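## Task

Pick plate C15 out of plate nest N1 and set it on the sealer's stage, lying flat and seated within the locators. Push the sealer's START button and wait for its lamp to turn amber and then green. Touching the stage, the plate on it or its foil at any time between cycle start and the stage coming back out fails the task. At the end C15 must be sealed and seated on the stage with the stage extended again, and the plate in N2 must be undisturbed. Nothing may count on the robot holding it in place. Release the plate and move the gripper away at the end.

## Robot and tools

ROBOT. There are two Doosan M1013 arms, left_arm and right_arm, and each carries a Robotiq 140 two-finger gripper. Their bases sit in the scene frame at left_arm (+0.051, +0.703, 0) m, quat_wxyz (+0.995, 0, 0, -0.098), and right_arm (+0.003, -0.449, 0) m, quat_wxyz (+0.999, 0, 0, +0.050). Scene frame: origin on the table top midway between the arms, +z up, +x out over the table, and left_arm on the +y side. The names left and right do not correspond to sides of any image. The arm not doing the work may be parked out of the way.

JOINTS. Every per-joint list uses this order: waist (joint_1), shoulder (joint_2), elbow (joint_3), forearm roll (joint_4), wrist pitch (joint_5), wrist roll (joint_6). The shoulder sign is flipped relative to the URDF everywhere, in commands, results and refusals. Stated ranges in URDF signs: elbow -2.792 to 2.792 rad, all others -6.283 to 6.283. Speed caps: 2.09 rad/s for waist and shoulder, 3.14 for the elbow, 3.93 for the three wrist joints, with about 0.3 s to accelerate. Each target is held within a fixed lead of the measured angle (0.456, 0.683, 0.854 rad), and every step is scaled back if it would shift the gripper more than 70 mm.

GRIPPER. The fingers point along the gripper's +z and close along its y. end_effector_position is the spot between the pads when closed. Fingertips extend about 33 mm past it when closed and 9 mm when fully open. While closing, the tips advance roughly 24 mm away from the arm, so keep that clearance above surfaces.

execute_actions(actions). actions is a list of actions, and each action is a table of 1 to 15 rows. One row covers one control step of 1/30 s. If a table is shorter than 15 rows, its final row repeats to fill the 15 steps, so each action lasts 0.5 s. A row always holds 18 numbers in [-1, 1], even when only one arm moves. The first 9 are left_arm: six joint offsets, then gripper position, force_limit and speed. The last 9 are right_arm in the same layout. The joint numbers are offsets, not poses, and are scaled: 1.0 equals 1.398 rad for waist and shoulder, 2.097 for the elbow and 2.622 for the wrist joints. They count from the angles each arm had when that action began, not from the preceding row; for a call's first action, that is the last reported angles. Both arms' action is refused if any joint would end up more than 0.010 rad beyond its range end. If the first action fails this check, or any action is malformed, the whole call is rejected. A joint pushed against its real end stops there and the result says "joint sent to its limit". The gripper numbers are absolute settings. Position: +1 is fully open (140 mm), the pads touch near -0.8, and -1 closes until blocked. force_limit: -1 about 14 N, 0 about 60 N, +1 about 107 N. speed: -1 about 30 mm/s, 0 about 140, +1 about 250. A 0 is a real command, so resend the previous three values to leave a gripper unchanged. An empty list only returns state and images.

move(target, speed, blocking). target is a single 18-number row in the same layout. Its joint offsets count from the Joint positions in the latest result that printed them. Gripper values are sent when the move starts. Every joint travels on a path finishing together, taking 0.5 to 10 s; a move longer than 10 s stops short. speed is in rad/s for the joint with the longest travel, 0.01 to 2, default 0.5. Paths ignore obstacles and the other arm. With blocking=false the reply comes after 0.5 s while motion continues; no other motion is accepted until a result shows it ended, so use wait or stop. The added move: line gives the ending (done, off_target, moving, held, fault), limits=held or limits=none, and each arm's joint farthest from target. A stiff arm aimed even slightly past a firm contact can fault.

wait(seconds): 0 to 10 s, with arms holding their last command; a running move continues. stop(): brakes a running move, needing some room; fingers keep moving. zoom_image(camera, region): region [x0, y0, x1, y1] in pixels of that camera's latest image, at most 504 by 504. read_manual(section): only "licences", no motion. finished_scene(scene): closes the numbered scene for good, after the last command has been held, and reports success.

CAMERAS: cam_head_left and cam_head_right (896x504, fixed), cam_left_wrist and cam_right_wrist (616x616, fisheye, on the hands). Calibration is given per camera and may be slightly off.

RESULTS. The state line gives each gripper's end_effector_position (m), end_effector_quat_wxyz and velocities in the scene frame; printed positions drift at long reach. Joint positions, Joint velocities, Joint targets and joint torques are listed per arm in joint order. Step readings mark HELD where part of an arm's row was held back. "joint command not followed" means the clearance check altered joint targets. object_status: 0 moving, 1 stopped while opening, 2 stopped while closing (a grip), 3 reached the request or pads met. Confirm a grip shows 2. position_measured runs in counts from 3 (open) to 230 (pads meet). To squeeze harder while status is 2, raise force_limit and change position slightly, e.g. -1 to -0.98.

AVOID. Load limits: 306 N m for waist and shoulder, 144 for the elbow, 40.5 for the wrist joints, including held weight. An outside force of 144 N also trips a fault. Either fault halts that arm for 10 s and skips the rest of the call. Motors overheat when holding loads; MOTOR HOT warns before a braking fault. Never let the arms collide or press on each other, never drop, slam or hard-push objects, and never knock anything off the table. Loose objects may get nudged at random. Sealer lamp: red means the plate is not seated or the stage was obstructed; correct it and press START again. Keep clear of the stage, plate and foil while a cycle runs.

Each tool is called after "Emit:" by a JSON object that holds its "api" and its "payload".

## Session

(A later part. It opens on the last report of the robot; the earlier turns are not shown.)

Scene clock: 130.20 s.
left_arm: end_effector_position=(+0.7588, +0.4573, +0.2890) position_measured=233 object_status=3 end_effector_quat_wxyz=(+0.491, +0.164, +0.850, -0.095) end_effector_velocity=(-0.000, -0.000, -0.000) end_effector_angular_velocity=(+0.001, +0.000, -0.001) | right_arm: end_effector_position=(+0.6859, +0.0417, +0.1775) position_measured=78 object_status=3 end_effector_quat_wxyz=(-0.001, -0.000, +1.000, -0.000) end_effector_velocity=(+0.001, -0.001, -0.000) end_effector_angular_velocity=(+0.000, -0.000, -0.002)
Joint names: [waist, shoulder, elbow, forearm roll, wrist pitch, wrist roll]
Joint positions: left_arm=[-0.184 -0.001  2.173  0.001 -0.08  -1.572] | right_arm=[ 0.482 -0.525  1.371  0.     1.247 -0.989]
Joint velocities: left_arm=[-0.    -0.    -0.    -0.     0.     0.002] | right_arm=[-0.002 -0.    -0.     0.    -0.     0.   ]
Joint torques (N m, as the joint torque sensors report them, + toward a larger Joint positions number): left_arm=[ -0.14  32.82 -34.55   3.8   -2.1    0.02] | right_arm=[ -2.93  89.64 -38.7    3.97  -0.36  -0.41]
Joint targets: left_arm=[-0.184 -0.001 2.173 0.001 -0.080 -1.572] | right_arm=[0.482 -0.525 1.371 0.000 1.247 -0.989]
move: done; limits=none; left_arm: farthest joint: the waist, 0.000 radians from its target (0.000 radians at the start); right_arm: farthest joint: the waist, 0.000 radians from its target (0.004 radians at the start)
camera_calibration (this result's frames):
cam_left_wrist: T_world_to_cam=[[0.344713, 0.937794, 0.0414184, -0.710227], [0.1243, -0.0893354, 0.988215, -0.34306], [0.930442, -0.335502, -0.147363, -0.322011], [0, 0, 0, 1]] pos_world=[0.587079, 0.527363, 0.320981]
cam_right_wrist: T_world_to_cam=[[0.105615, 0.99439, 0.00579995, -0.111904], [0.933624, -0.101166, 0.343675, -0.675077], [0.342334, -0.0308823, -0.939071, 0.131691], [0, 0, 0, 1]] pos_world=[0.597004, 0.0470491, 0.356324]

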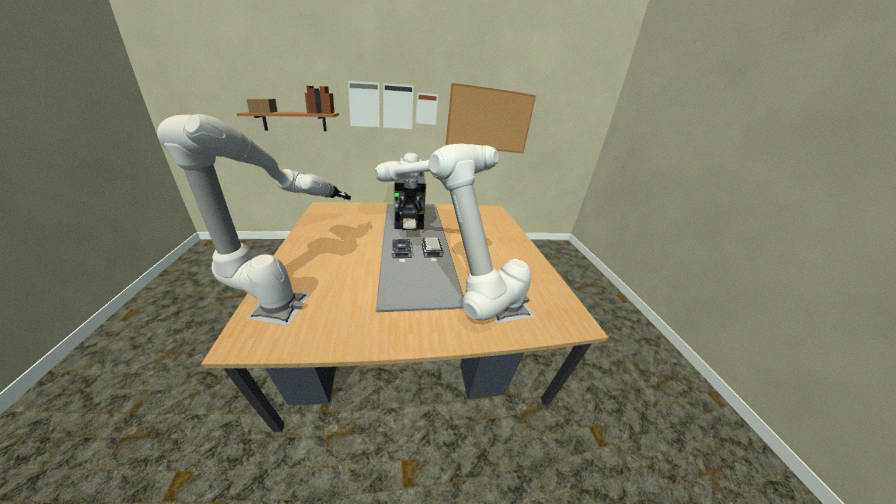

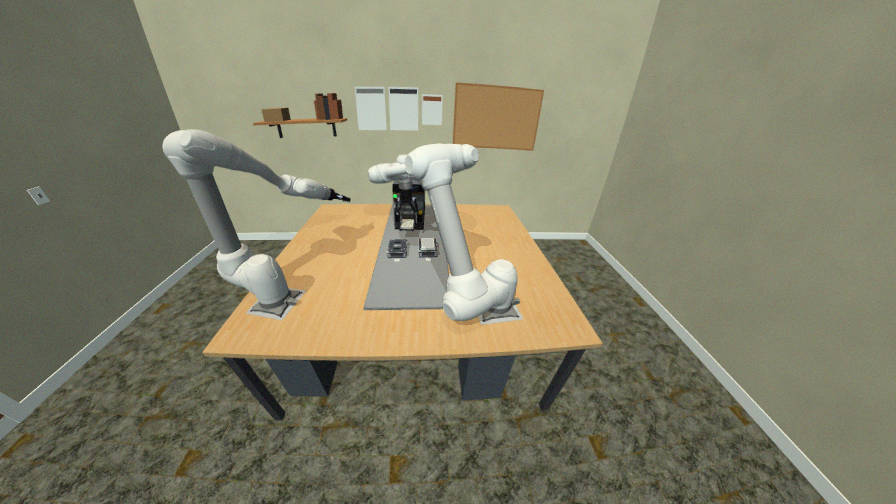

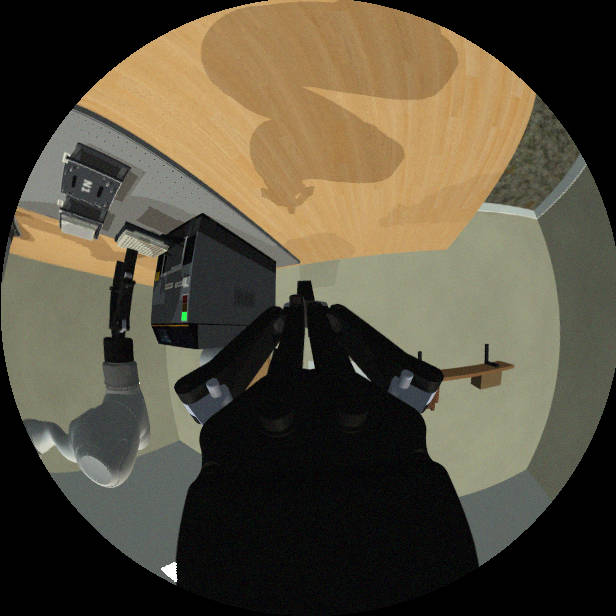

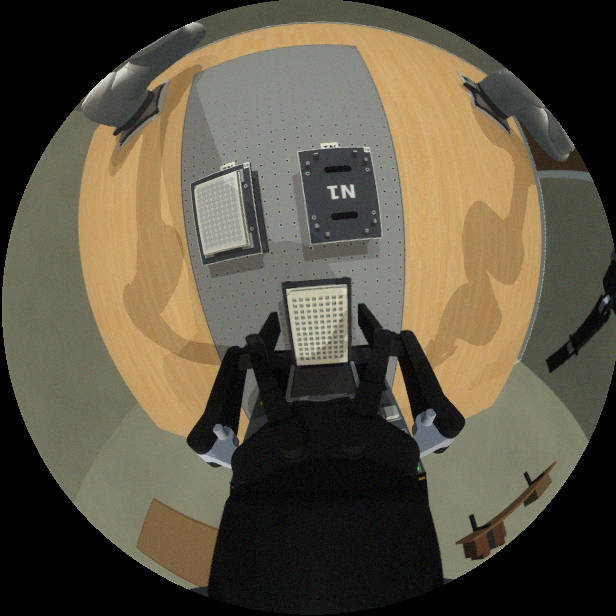

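Emit:
{"api": "move", "payload": {"target": [0,0,0,0,0,0,-1,0,0,0,0.0115,-0.015,0,0.018,0,0.4,-0.5,-0.6], "speed": 0.3}}

Emit:
{"api": "move", "payload": {"target": [-0.215,0,0,0,0,0,-1,0,0,0,0.292,0.22,0,-0.02,0,0.4,-0.5,-0.6], "speed": 0.6}}

Emit:
{"api": "move", "payload": {"target": [0,-0.179,-0.076,0,-0.034,0,-1,0,0,-0.45,0,0,0,0,0,0.4,-0.5,-0.6], "speed": 0.7}}

Emit:
{"api": "move", "payload": {"target": [0,-0.048,-0.0447,0,0.0095,0,-1,0,0,0,0,0,0,0,0,0.4,-0.5,-0.6], "speed": 0.15}}

Scene clock: 131.80 s.
left_arm: end_effector_position=(+0.7588, +0.4573, +0.2890) position_measured=233 object_status=3 end_effector_quat_wxyz=(+0.491, +0.164, +0.850, -0.095) end_effector_velocity=(+0.000, -0.000, -0.000) end_effector_angular_velocity=(-0.001, -0.000, +0.001) | right_arm: end_effector_position=(+0.6853, +0.0413, +0.2077) position_measured=78 object_status=3 end_effector_quat_wxyz=(-0.001, -0.000, +1.000, -0.000) end_effector_velocity=(+0.000, -0.000, +0.000) end_effector_angular_velocity=(+0.000, -0.000, +0.000)
Joint names: [waist, shoulder, elbow, forearm roll, wrist pitch, wrist roll]
Joint positions: left_arm=[-0.184 -0.001  2.173  0.001 -0.08  -1.572] | right_arm=[ 0.482 -0.509  1.34   0.     1.294 -0.989]
Joint velocities: left_arm=[ 0.    -0.     0.    -0.    -0.001 -0.001] | right_arm=[-0.    -0.    -0.001 -0.     0.    -0.   ]
Joint torques (N m, as the joint torque sensors report them, + toward a larger Joint positions number): left_arm=[ -0.01  31.85 -34.98   3.76  -2.05  -0.3 ] | right_arm=[ -2.84  89.3  -39.52   4.06  -0.48  -0.26]
Joint targets: left_arm=[-0.184 -0.001 2.173 0.001 -0.080 -1.572] | right_arm=[0.482 -0.509 1.340 0.000 1.294 -0.989]
move: done; limits=none; left_arm: farthest joint: the waist, 0.000 radians from its target (0.000 radians at the start); right_arm: farthest joint: the waist, 0.000 radians from its target (0.000 radians at the start)
camera_calibration (this result's frames):
cam_left_wrist: T_world_to_cam=[[0.344713, 0.937794, 0.0414182, -0.710226], [0.1243, -0.0893351, 0.988215, -0.34306], [0.930442, -0.335502, -0.147363, -0.322011], [0, 0, 0, 1]] pos_world=[0.587079, 0.527363, 0.320981]
cam_right_wrist: T_world_to_cam=[[0.105588, 0.994392, 0.00600368, -0.111694], [0.933537, -0.101203, 0.343899, -0.684987], [0.342578, -0.0307069, -0.938988, 0.160103], [0, 0, 0, 1]] pos_world=[0.596407, 0.0466616, 0.386572]

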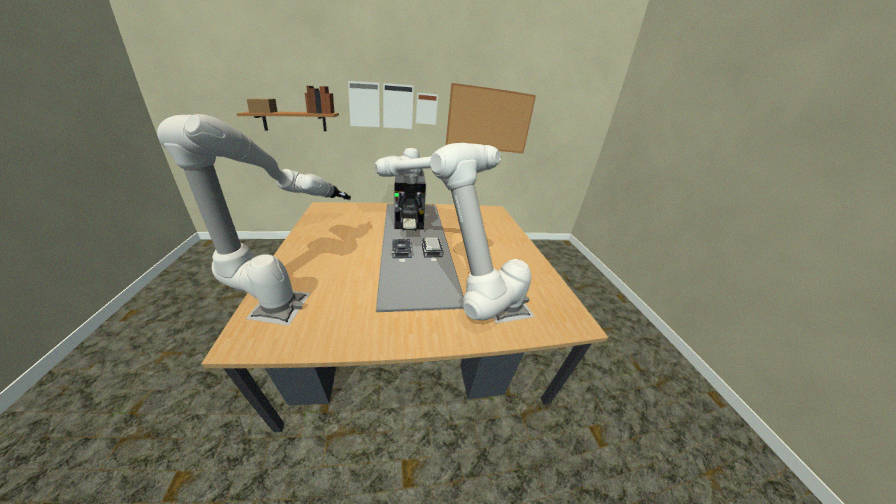

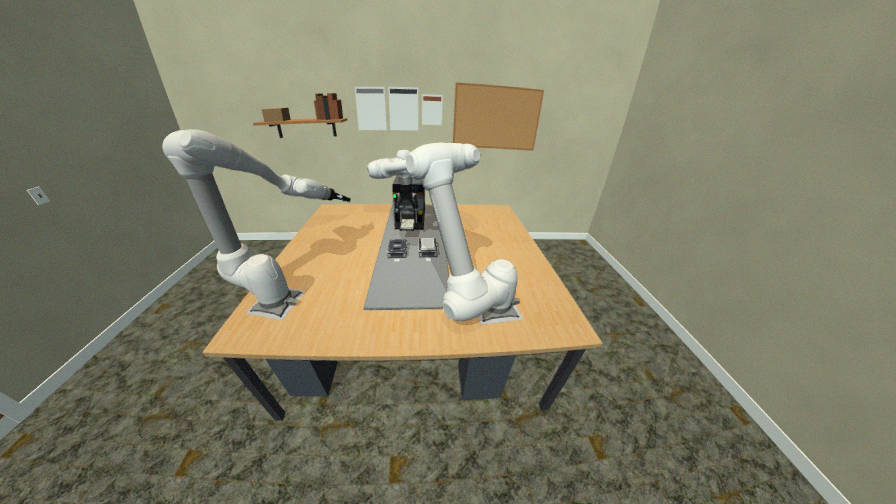

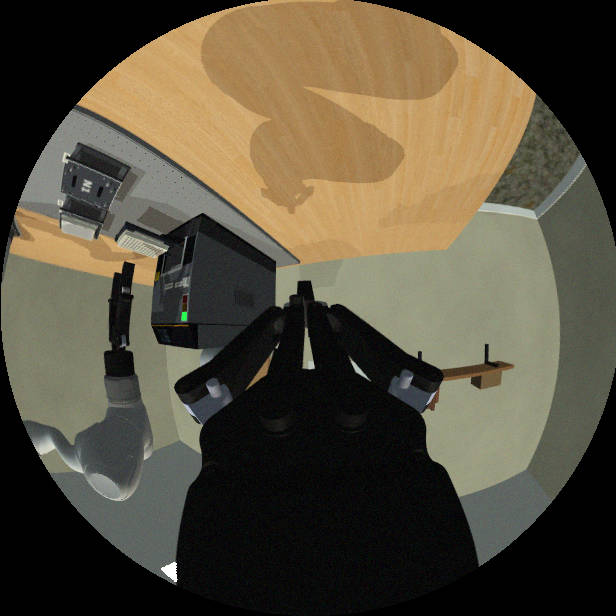

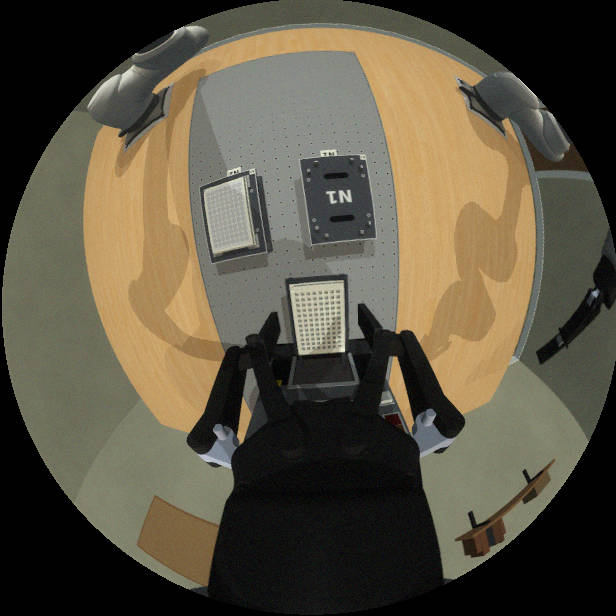

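Scene clock: 133.00 s.
left_arm: end_effector_position=(+0.6542, +0.2587, +0.2890) position_measured=233 object_status=3 end_effector_quat_wxyz=(+0.471, +0.289, +0.816, -0.167) end_effector_velocity=(+0.000, -0.000, +0.001) end_effector_angular_velocity=(+0.001, -0.003, -0.002) | right_arm: end_effector_position=(+0.4775, -0.0954, +0.2549) position_measured=78 object_status=3 end_effector_quat_wxyz=(-0.001, -0.000, +1.000, -0.000) end_effector_velocity=(-0.001, -0.000, -0.001) end_effector_angular_velocity=(-0.001, +0.002, -0.000)
Joint names: [waist, shoulder, elbow, forearm roll, wrist pitch, wrist roll]
Joint positions: left_arm=[-0.485 -0.001  2.173  0.001 -0.08  -1.572] | right_arm=[ 0.482 -0.101  1.801  0.     1.242 -0.989]
Joint velocities: left_arm=[-0.     0.     0.     0.001 -0.002  0.002] | right_arm=[ 0.    -0.     0.002  0.     0.     0.   ]
Joint torques (N m, as the joint torque sensors report them, + toward a larger Joint positions number): left_arm=[ -0.34  33.4  -35.36   3.73  -2.24  -0.04] | right_arm=[ -3.22  49.73 -38.59   3.95  -0.31  -0.35]
Joint targets: left_arm=[-0.485 -0.001 2.173 0.001 -0.080 -1.572] | right_arm=[0.482 -0.101 1.801 0.000 1.242 -0.989]
move: done; limits=none; left_arm: farthest joint: the waist, 0.000 radians from its target (0.301 radians at the start); right_arm: farthest joint: the waist, 0.000 radians from its target (0.000 radians at the start)
camera_calibration (this result's frames):
cam_left_wrist: T_world_to_cam=[[0.606901, 0.793697, 0.0414186, -0.622193], [0.092279, -0.122131, 0.988215, -0.31837], [0.789402, -0.595927, -0.147363, -0.131696], [0, 0, 0, 1]] pos_world=[0.51095, 0.376469, 0.320981]
cam_right_wrist: T_world_to_cam=[[0.105553, 0.994398, 0.00557704, 0.0461196], [0.933731, -0.101039, 0.343422, -0.52096], [0.342061, -0.0310417, -0.939165, 0.271709], [0, 0, 0, 1]] pos_world=[0.388627, -0.0900644, 0.433831]

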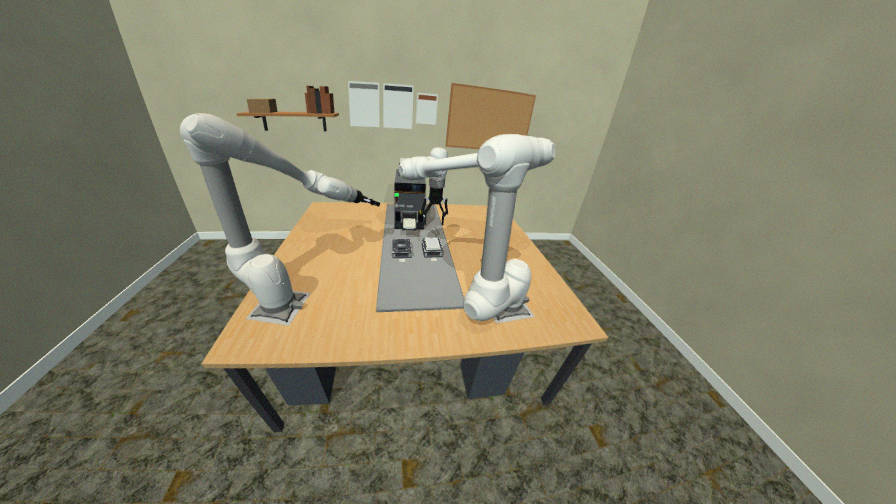

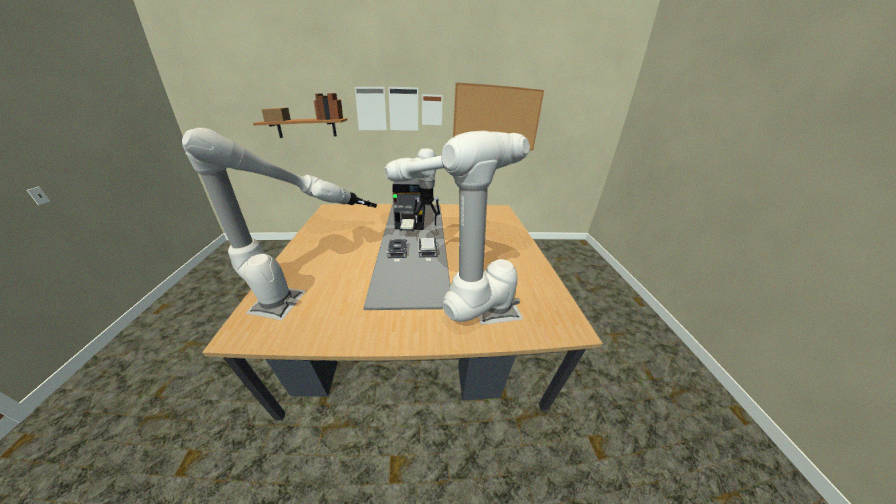

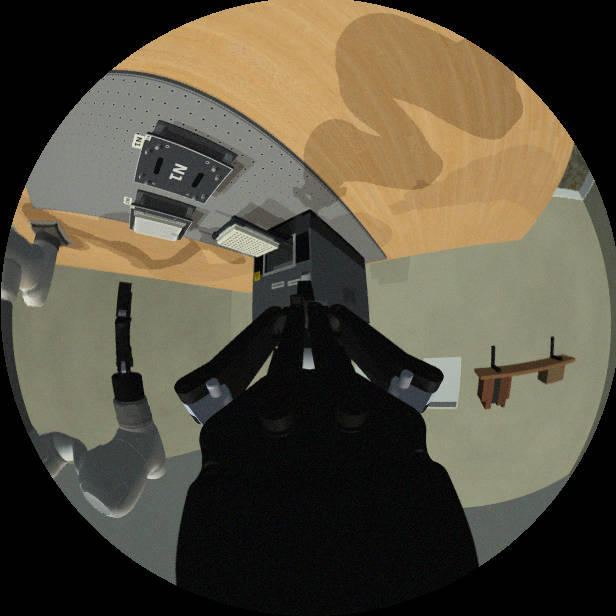

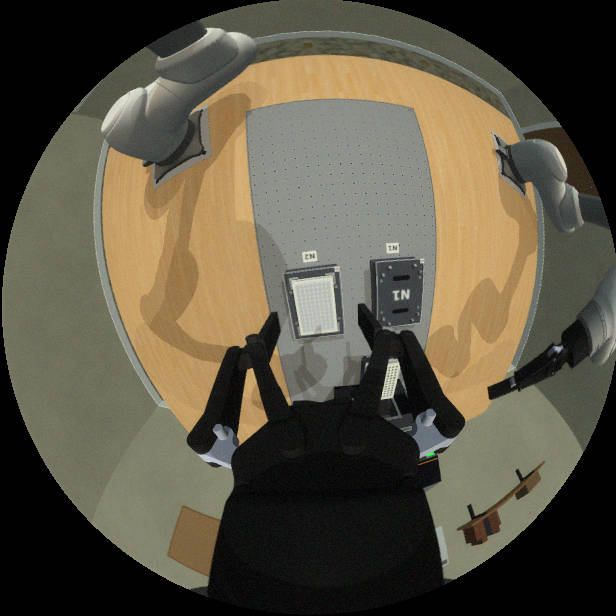

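Scene clock: 134.37 s.
left_arm: end_effector_position=(+0.7494, +0.1815, +0.2286) position_measured=233 object_status=3 end_effector_quat_wxyz=(+0.471, +0.289, +0.817, -0.167) end_effector_velocity=(+0.000, -0.000, -0.001) end_effector_angular_velocity=(+0.000, +0.000, -0.000) | right_arm: end_effector_position=(+0.5947, -0.4421, +0.2549) position_measured=78 object_status=3 end_effector_quat_wxyz=(-0.001, +0.309, +0.951, -0.000) end_effector_velocity=(+0.000, -0.000, +0.000) end_effector_angular_velocity=(-0.000, -0.001, +0.000)
Joint names: [waist, shoulder, elbow, forearm roll, wrist pitch, wrist roll]
Joint positions: left_arm=[-0.485 -0.251  2.014  0.001 -0.169 -1.572] | right_arm=[-0.147 -0.101  1.801  0.     1.242 -0.989]
Joint velocities: left_arm=[ 0.    -0.001 -0.     0.001 -0.001 -0.001] | right_arm=[-0. -0. -0. -0. -0. -0.]
Joint torques (N m, as the joint torque sensors report them, + toward a larger Joint positions number): left_arm=[ -1.06  54.6  -32.75   3.32  -2.04  -0.19] | right_arm=[ -3.51  49.82 -38.89   3.97  -0.47  -0.29]
Joint targets: left_arm=[-0.485 -0.251 2.014 0.001 -0.169 -1.572] | right_arm=[-0.147 -0.101 1.801 0.000 1.242 -0.989]
move: done; limits=none; left_arm: farthest joint: the waist, 0.000 radians from its target (0.000 radians at the start); right_arm: farthest joint: the waist, 0.000 radians from its target (0.629 radians at the start)
camera_calibration (this result's frames):
cam_left_wrist: T_world_to_cam=[[0.607023, 0.793605, 0.0414139, -0.616278], [0.093639, -0.12318, 0.987957, -0.277656], [0.789148, -0.595834, -0.149085, -0.261169], [0, 0, 0, 1]] pos_world=[0.606195, 0.299266, 0.260898]
cam_right_wrist: T_world_to_cam=[[0.67041, 0.74197, 0.00556206, -0.0690772], [0.695578, -0.631066, 0.343405, -0.758179], [0.258306, -0.226353, -0.939171, 0.184284], [0, 0, 0, 1]] pos_world=[0.526081, -0.385495, 0.433821]

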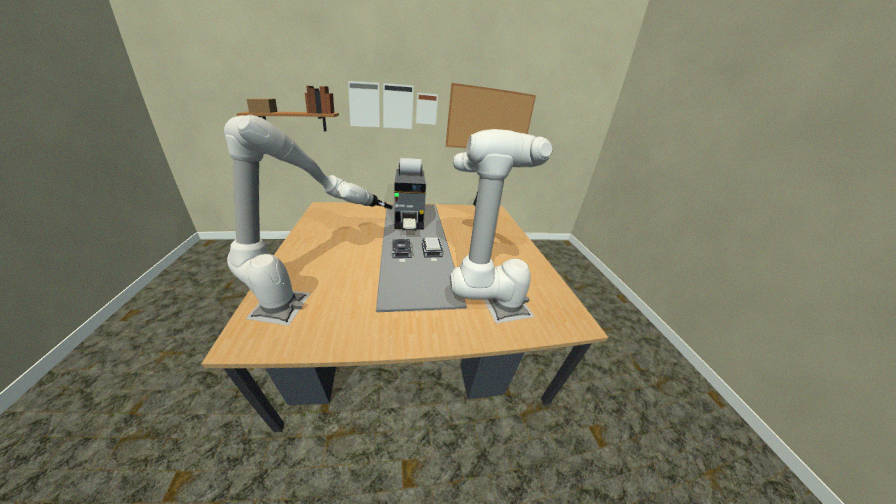

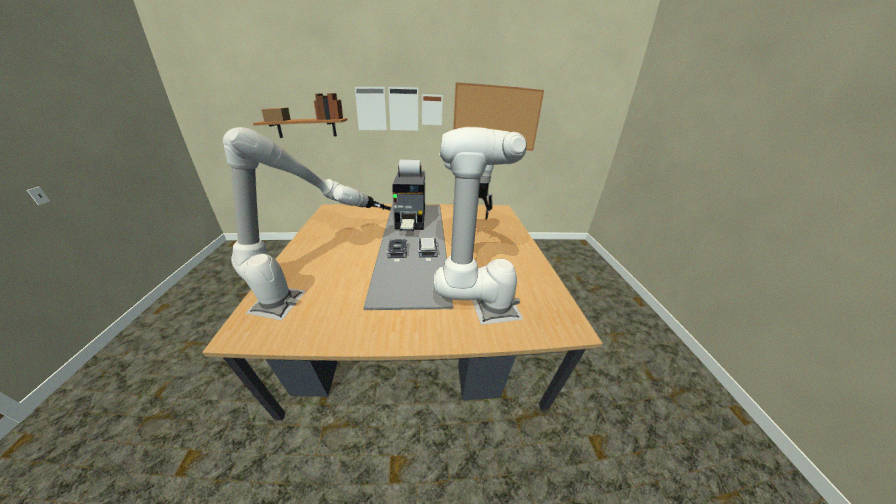

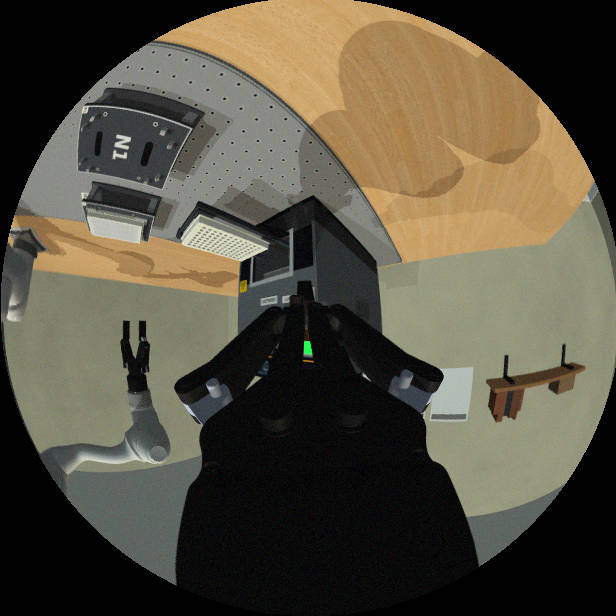

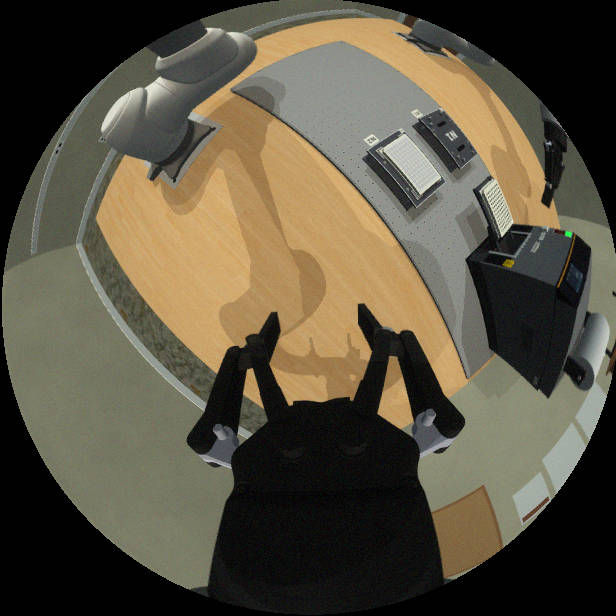

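Scene clock: 135.30 s.
left_arm: end_effector_position=(+0.7880, +0.1503, +0.2290) position_measured=233 object_status=3 end_effector_quat_wxyz=(+0.471, +0.289, +0.816, -0.167) end_effector_velocity=(+0.000, -0.000, -0.000) end_effector_angular_velocity=(+0.001, -0.000, -0.001) | right_arm: end_effector_position=(+0.5947, -0.4421, +0.2549) position_measured=78 object_status=3 end_effector_quat_wxyz=(-0.001, +0.309, +0.951, -0.000) end_effector_velocity=(+0.000, -0.000, +0.000) end_effector_angular_velocity=(+0.001, -0.000, -0.001)
Joint names: [waist, shoulder, elbow, forearm roll, wrist pitch, wrist roll]
Joint positions: left_arm=[-0.485 -0.318  1.92   0.001 -0.144 -1.572] | right_arm=[-0.147 -0.101  1.801  0.     1.242 -0.989]
Joint velocities: left_arm=[-0.    -0.    -0.     0.001 -0.    -0.   ] | right_arm=[-0.     0.    -0.     0.001 -0.     0.001]
Joint torques (N m, as the joint torque sensors report them, + toward a larger Joint positions number): left_arm=[ -0.6   63.72 -32.64   3.47  -2.08  -0.24] | right_arm=[ -2.68  50.63 -38.56   3.97  -0.28  -0.37]
Joint targets: left_arm=[-0.485 -0.318 1.920 0.001 -0.144 -1.572] | right_arm=[-0.147 -0.101 1.801 0.000 1.242 -0.989]
move: done; limits=none; left_arm: farthest joint: the waist, 0.000 radians from its target (0.000 radians at the start); right_arm: farthest joint: the waist, 0.000 radians from its target (0.000 radians at the start)
camera_calibration (this result's frames):
cam_left_wrist: T_world_to_cam=[[0.606952, 0.793661, 0.0413812, -0.614859], [0.0923064, -0.122116, 0.988214, -0.284654], [0.78936, -0.595978, -0.147379, -0.310638], [0, 0, 0, 1]] pos_world=[0.64467, 0.268095, 0.260961]
cam_right_wrist: T_world_to_cam=[[0.670421, 0.74196, 0.00556215, -0.0690817], [0.695569, -0.631077, 0.343405, -0.758184], [0.258303, -0.226357, -0.939171, 0.184282], [0, 0, 0, 1]] pos_world=[0.526082, -0.385503, 0.433821]

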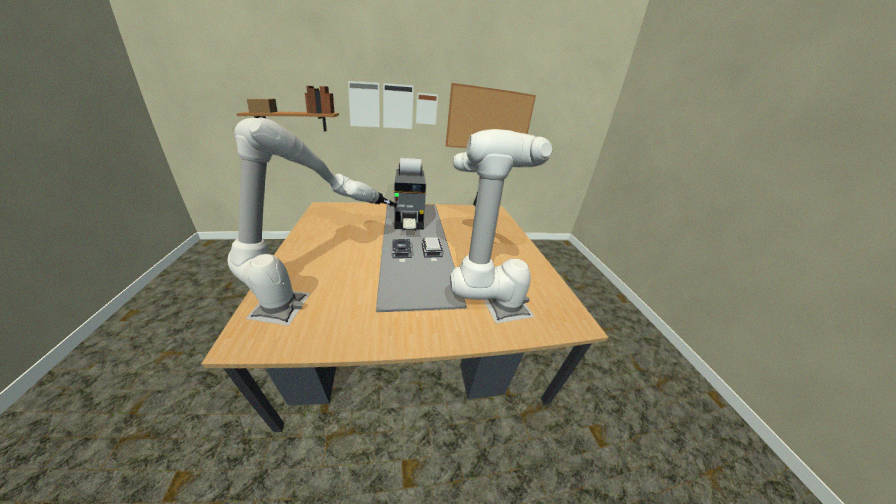

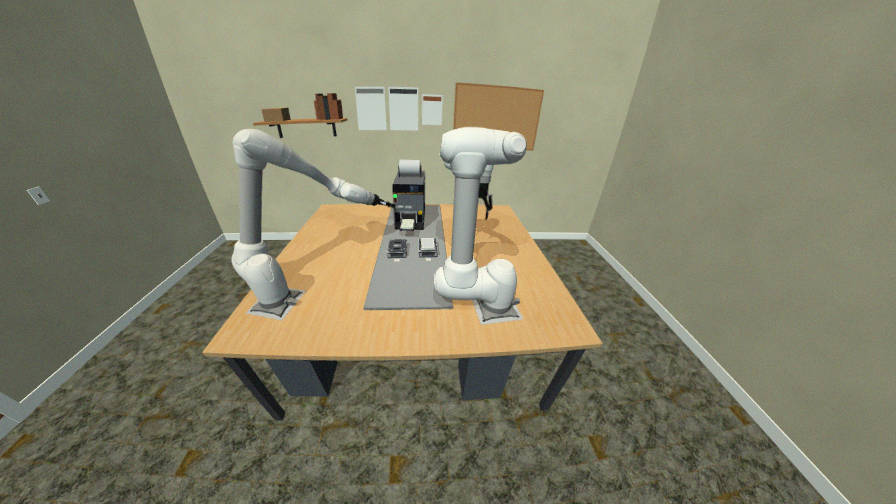

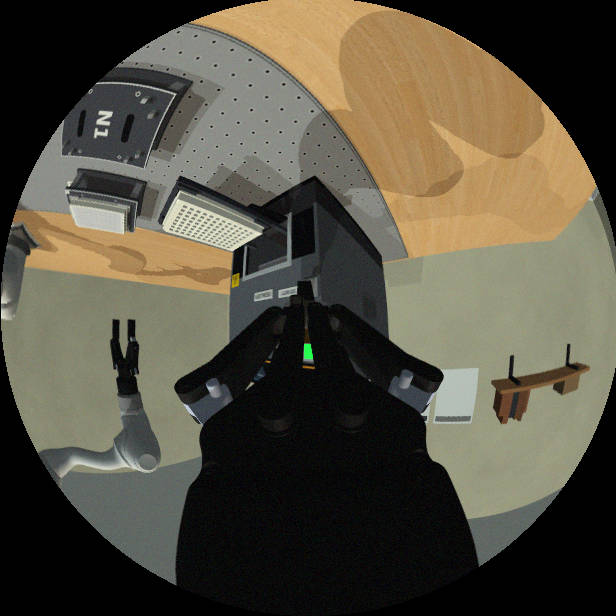

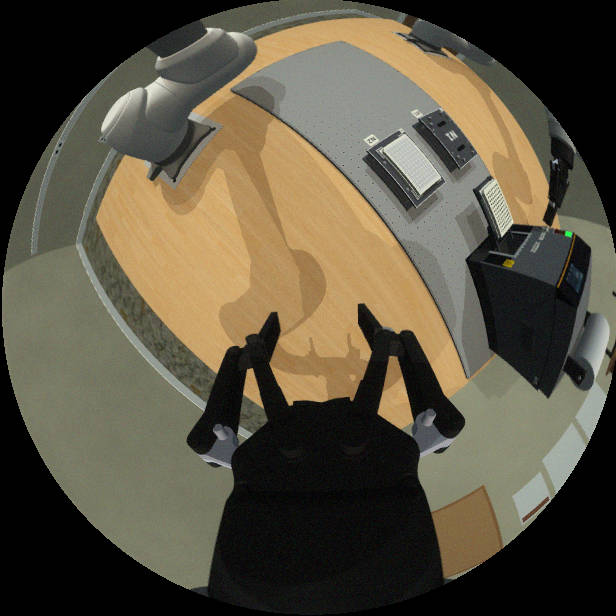

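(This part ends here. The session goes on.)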